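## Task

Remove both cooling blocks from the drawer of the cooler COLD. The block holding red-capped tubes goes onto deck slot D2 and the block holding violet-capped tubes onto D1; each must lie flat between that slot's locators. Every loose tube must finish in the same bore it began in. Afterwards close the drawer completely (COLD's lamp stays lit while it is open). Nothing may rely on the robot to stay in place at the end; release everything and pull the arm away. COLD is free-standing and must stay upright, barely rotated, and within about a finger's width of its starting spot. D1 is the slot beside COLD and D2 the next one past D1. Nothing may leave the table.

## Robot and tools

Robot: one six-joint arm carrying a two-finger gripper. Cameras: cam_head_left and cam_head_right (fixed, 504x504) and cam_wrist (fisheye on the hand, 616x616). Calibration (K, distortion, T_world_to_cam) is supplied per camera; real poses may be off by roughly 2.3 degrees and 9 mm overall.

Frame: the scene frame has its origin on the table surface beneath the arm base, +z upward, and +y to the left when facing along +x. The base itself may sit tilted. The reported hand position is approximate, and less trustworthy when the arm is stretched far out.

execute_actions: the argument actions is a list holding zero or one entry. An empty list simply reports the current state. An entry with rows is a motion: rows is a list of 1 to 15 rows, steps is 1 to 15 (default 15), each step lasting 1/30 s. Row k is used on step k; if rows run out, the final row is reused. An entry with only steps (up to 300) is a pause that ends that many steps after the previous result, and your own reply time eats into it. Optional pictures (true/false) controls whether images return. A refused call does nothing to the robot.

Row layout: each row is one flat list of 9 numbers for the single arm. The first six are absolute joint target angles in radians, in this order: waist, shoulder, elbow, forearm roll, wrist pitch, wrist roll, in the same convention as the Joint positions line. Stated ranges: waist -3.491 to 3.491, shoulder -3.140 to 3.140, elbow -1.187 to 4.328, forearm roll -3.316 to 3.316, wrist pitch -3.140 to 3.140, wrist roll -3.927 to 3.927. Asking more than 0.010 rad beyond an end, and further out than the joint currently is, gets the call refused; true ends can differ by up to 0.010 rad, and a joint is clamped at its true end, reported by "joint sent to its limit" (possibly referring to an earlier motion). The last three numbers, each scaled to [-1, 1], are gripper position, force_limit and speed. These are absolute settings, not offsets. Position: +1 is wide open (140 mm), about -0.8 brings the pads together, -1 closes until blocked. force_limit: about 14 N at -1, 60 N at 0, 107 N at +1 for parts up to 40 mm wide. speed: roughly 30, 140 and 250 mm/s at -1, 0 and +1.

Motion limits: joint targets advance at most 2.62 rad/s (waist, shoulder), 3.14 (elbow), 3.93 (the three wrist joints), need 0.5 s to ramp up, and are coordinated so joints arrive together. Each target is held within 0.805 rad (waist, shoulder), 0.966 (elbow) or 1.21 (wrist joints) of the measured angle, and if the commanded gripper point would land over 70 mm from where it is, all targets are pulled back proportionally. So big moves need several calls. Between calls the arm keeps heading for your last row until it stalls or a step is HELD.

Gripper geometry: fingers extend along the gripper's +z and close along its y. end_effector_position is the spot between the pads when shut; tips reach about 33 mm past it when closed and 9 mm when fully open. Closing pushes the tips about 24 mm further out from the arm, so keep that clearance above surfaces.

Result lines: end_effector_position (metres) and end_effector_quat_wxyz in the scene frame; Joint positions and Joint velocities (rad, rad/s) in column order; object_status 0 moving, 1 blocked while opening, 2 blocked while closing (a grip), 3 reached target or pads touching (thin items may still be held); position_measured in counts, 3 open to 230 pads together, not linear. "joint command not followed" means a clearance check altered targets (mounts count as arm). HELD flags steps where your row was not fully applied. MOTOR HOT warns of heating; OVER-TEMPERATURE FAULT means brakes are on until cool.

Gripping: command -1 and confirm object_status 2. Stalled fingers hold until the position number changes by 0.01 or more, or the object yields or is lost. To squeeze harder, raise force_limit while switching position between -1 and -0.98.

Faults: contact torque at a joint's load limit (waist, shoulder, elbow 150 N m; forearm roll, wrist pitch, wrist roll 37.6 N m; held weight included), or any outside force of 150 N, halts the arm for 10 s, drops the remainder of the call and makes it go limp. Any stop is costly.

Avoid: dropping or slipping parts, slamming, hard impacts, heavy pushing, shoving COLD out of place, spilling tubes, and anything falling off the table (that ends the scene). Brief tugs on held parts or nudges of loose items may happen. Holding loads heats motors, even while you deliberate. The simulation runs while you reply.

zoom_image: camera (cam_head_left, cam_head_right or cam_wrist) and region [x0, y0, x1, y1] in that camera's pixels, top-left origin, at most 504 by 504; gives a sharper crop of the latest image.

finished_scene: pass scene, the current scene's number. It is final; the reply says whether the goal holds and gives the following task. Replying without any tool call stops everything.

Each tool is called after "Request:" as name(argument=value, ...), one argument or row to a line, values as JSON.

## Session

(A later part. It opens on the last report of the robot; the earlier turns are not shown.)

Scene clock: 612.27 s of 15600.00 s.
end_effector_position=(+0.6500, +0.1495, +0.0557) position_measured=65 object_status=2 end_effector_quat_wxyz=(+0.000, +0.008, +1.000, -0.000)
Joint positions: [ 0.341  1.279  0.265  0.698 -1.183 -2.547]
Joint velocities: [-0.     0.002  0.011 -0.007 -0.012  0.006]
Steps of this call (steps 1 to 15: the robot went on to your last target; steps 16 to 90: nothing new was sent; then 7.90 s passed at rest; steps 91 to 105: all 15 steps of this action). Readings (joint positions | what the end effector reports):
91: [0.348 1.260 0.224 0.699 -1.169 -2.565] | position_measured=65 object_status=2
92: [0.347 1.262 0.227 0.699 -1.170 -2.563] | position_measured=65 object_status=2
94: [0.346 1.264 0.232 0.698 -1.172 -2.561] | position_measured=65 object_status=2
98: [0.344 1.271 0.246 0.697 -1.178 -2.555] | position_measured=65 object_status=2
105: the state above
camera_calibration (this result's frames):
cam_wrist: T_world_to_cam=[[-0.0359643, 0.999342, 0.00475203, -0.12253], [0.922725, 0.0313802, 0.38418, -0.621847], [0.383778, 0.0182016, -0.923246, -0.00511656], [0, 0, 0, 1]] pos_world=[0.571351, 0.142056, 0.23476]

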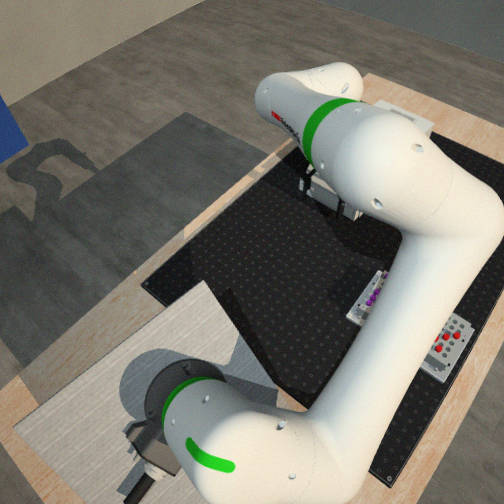

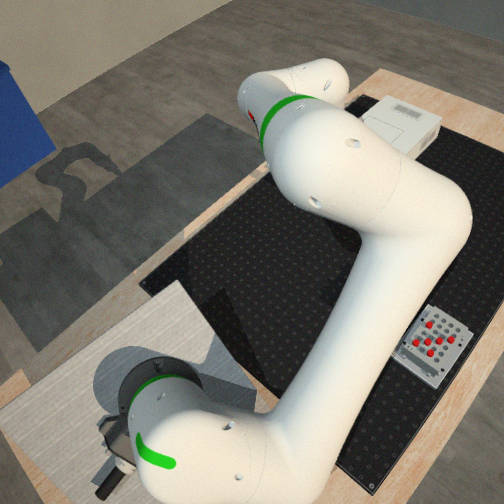

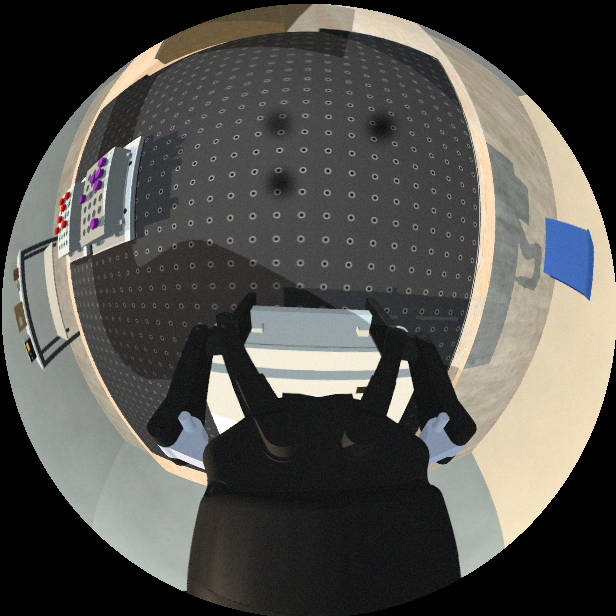

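Moving; continue to .657.

Request:
execute_actions(
  actions=[
    {"rows":[[0.3395,1.284,0.275,0.6968,-1.1875,-2.5425,-1,0.6,-0.5],[0.3395,1.284,0.275,0.6968,-1.1875,-2.5425,-1,0.6,-0.5],[0.3395,1.284,0.275,0.6968,-1.1875,-2.5425,-1,0.6,-0.5],[0.338,1.2885,0.285,0.6965,-1.191,-2.538,-1,0.6,-0.5],[0.338,1.2885,0.285,0.6965,-1.191,-2.538,-1,0.6,-0.5],[0.338,1.2885,0.285,0.6965,-1.191,-2.538,-1,0.6,-0.5],[0.3364,1.293,0.295,0.6962,-1.1945,-2.534,-1,0.6,-0.5]],"steps":15},
  ],
  pictures=false,
)

Request:
execute_actions(
  actions=[
    {"rows":[[0.3364,1.293,0.295,0.6962,-1.1945,-2.534,1,0.6,-0.3]],"steps":15},
  ],
  pictures=false,
)

Request:
execute_actions(
  actions=[
    {"rows":[[0.3756,1.1975,0.0844,0.7008,-1.1177,-2.63,1,0.6,-0.3]],"steps":13},
  ],
  pictures=false,
)

Request:
execute_actions(
  actions=[
    {"rows":[[0.708,0.8646,-0.308,0.4665,-1.1445,-2.794,1,0.6,0]],"steps":15},
  ],
  pictures=false,
)

Request:
execute_actions(
  actions=[
    {"steps":25},
  ],
)

Request:
zoom_image(
  camera="cam_head_right",
  region=[360, 80, 460, 150],
)

Scene clock: 626.23 s of 15600.00 s.
end_effector_position=(+0.6569, +0.1497, +0.0560) position_measured=65 object_status=2 end_effector_quat_wxyz=(+0.000, +0.008, +1.000, -0.000)
Joint positions: [ 0.336  1.293  0.295  0.696 -1.194 -2.534]
Joint velocities: [-0.     0.001  0.002  0.002 -0.     0.   ]
Steps of this call (steps 1 to 15: the robot went on to your last target; steps 16 to 90: nothing new was sent; then 10.47 s passed at rest; steps 91 to 105: all 15 steps of this action). Readings (joint positions | what the end effector reports):
91: [0.341 1.280 0.266 0.697 -1.184 -2.547] | position_measured=65 object_status=2
92: [0.341 1.281 0.269 0.697 -1.185 -2.545] | position_measured=65 object_status=2
94: [0.340 1.283 0.274 0.697 -1.187 -2.543] | position_measured=65 object_status=2
98: [0.338 1.290 0.287 0.696 -1.192 -2.537] | position_measured=65 object_status=2
105: the state above

Scene clock: 626.73 s of 15600.00 s.
end_effector_position=(+0.6570, +0.1497, +0.0560) position_measured=3 object_status=0 end_effector_quat_wxyz=(+0.000, +0.008, +1.000, -0.000)
Joint positions: [ 0.336  1.293  0.295  0.696 -1.194 -2.534]
Joint velocities: [-0.    -0.    -0.001 -0.001 -0.     0.   ]
Steps of this call (steps 1 to 15: all 15 steps of this action). Readings (joint positions | what the end effector reports):
1: [0.336 1.293 0.295 0.696 -1.195 -2.534] | position_measured=65 object_status=0
2: [0.336 1.293 0.295 0.696 -1.194 -2.534] | position_measured=65 object_status=0
4: [0.336 1.293 0.296 0.697 -1.194 -2.534] | position_measured=49 object_status=0
8: [0.336 1.293 0.296 0.696 -1.194 -2.534] | position_measured=26 object_status=0
15: the state above

Scene clock: 627.17 s of 15600.00 s.
end_effector_position=(+0.6032, +0.1498, +0.0556) position_measured=3 object_status=3 end_effector_quat_wxyz=(+0.000, +0.007, +1.000, +0.000)
Joint positions: [ 0.375  1.198  0.085  0.701 -1.118 -2.63 ]
Joint velocities: [ 0.    -0.002 -0.003  0.     0.003 -0.003]
Steps of this call (steps 1 to 13: all 13 steps of this action). Readings (joint positions | what the end effector reports):
1: [0.336 1.293 0.295 0.696 -1.194 -2.534] | position_measured=3 object_status=0
2: [0.337 1.291 0.290 0.696 -1.192 -2.536] | position_measured=3 object_status=0
4: [0.343 1.276 0.260 0.697 -1.179 -2.552] | position_measured=3 object_status=3
8: [0.366 1.221 0.138 0.699 -1.136 -2.607] | position_measured=3 object_status=3
13: the state above

Scene clock: 627.67 s of 15600.00 s.
end_effector_position=(+0.4570, +0.1592, +0.1553) position_measured=3 object_status=3 end_effector_quat_wxyz=(+0.000, +0.008, +1.000, +0.002)
Joint positions: [ 0.645  0.927 -0.234  0.51  -1.14  -2.763]
Joint velocities: [ 0.625 -0.627 -0.737 -0.432 -0.048 -0.306]
Steps of this call (steps 1 to 15: all 15 steps of this action). Readings (joint positions | what the end effector reports):
1: [0.376 1.197 0.084 0.701 -1.118 -2.630] | position_measured=3 object_status=3
2: [0.380 1.193 0.079 0.698 -1.119 -2.632] | position_measured=3 object_status=3
4: [0.405 1.168 0.050 0.679 -1.122 -2.645] | position_measured=3 object_status=3
8: [0.493 1.079 -0.055 0.617 -1.128 -2.688] | position_measured=3 object_status=3
15: the state above

Scene clock: 628.50 s of 15600.00 s.
end_effector_position=(+0.4205, +0.1542, +0.1694) position_measured=3 object_status=3 end_effector_quat_wxyz=(+0.000, +0.008, +1.000, +0.000)
Joint positions: [ 0.708  0.865 -0.308  0.466 -1.145 -2.794]
Joint velocities: [-0.    -0.     0.    -0.     0.     0.001]
Steps of this call (steps 1 to 25: the robot went on to your last target). Readings (joint positions | what the end effector reports):
1: [0.665 0.907 -0.258 0.496 -1.141 -2.773] | position_measured=3 object_status=3
2: [0.682 0.891 -0.277 0.485 -1.143 -2.781] | position_measured=3 object_status=3
4: [0.703 0.870 -0.302 0.470 -1.144 -2.791] | position_measured=3 object_status=3
8: [0.708 0.865 -0.308 0.467 -1.144 -2.794] | position_measured=3 object_status=3
25: the state above
camera_calibration (this result's frames):
cam_wrist: T_world_to_cam=[[-0.034648, 0.99938, 0.00624169, -0.136835], [0.922898, 0.0295988, 0.383904, -0.453678], [0.383482, 0.019062, -0.923352, 0.187817], [0, 0, 0, 1]] pos_world=[0.341933, 0.146598, 0.348444]

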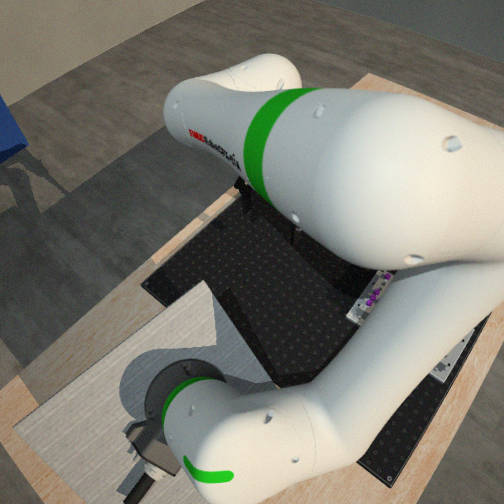

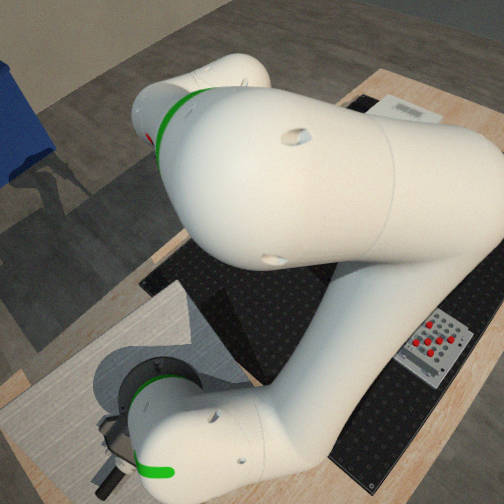

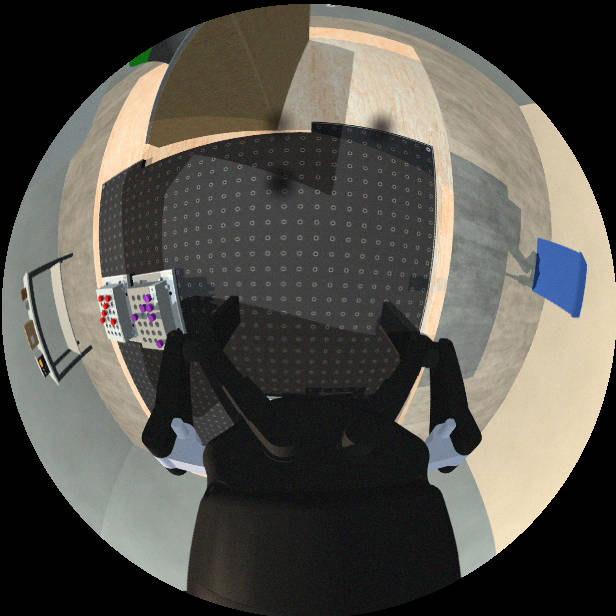

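Region (360, 80, 460, 150) of cam_head_right's 504x504 image, scaled by 5.040, with more detail than that image has; it fills the top 353 rows of this view, and the rest is white.

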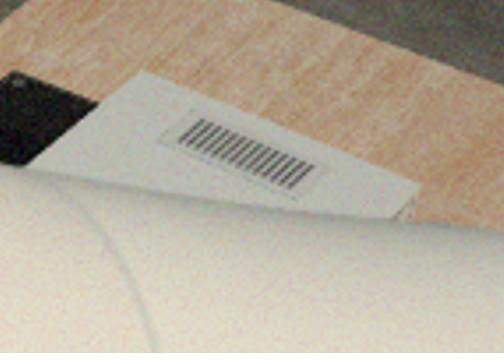

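Back at the reference. Quick lamp check by turning the wrist.

Request:
execute_actions(
  actions=[
    {"rows":[[0.708,0.8646,-0.308,0.4665,-1.1445,-1.22,1,0.6,0]],"steps":15},
  ],
  pictures=false,
)

Request:
execute_actions(
  actions=[
    {"steps":20},
  ],
)

Scene clock: 633.40 s of 15600.00 s.
end_effector_position=(+0.4205, +0.1542, +0.1694) position_measured=3 object_status=3 end_effector_quat_wxyz=(+0.000, -0.413, +0.911, +0.000)
Joint positions: [ 0.708  0.865 -0.308  0.466 -1.145 -1.926]
Joint velocities: [ 0.     0.     0.    -0.001  0.     3.224]
Steps of this call (steps 1 to 15: the robot went on to your last target; steps 16 to 90: nothing new was sent; then 1.40 s passed at rest; steps 91 to 105: all 15 steps of this action). Readings (joint positions | what the end effector reports):
91: [0.708 0.865 -0.308 0.466 -1.145 -2.794] | position_measured=3 object_status=3
92: [0.708 0.865 -0.308 0.467 -1.145 -2.788] | position_measured=3 object_status=3
94: [0.708 0.865 -0.308 0.466 -1.145 -2.750] | position_measured=3 object_status=3
98: [0.708 0.865 -0.308 0.467 -1.145 -2.570] | position_measured=3 object_status=3
105: the state above

Scene clock: 634.07 s of 15600.00 s.
end_effector_position=(+0.4205, +0.1542, +0.1694) position_measured=3 object_status=3 end_effector_quat_wxyz=(-0.000, +0.702, -0.712, -0.000)
Joint positions: [ 0.708  0.865 -0.308  0.466 -1.144 -1.22 ]
Joint velocities: [-0.    -0.     0.     0.001 -0.     0.   ]
Steps of this call (steps 1 to 20: the robot went on to your last target). Readings (joint positions | what the end effector reports):
1: [0.708 0.865 -0.308 0.466 -1.145 -1.821] | position_measured=3 object_status=3
2: [0.708 0.865 -0.308 0.466 -1.144 -1.723] | position_measured=3 object_status=3
4: [0.708 0.865 -0.308 0.466 -1.145 -1.554] | position_measured=3 object_status=3
8: [0.708 0.865 -0.308 0.466 -1.145 -1.319] | position_measured=3 object_status=3
20: the state above
camera_calibration (this result's frames):
cam_wrist: T_world_to_cam=[[-0.999272, -0.0378318, 0.00501373, 0.428972], [-0.032996, 0.922507, 0.384568, -0.189535], [-0.0191741, 0.384123, -0.923083, 0.30079], [0, 0, 0, 1]] pos_world=[0.428173, 0.0755358, 0.348393]

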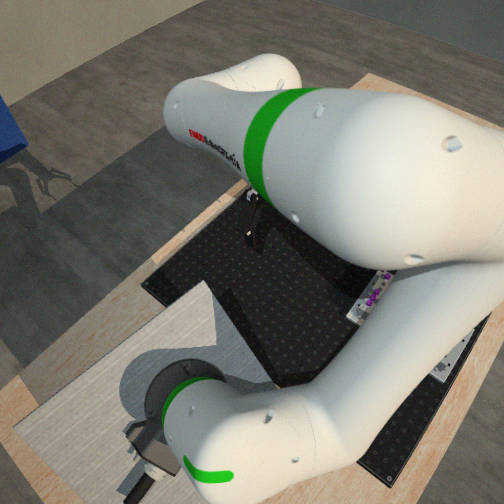

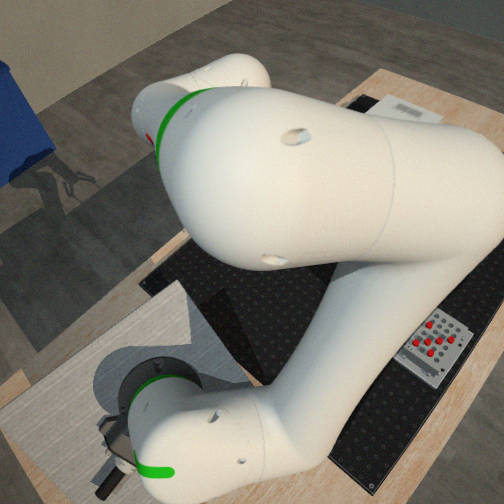

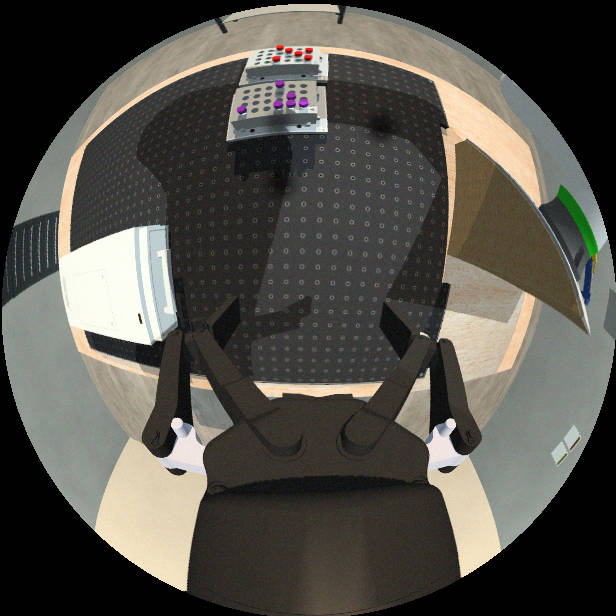

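Request:
finished_scene(
  scene=2,
)

The scene is finished: the task was done.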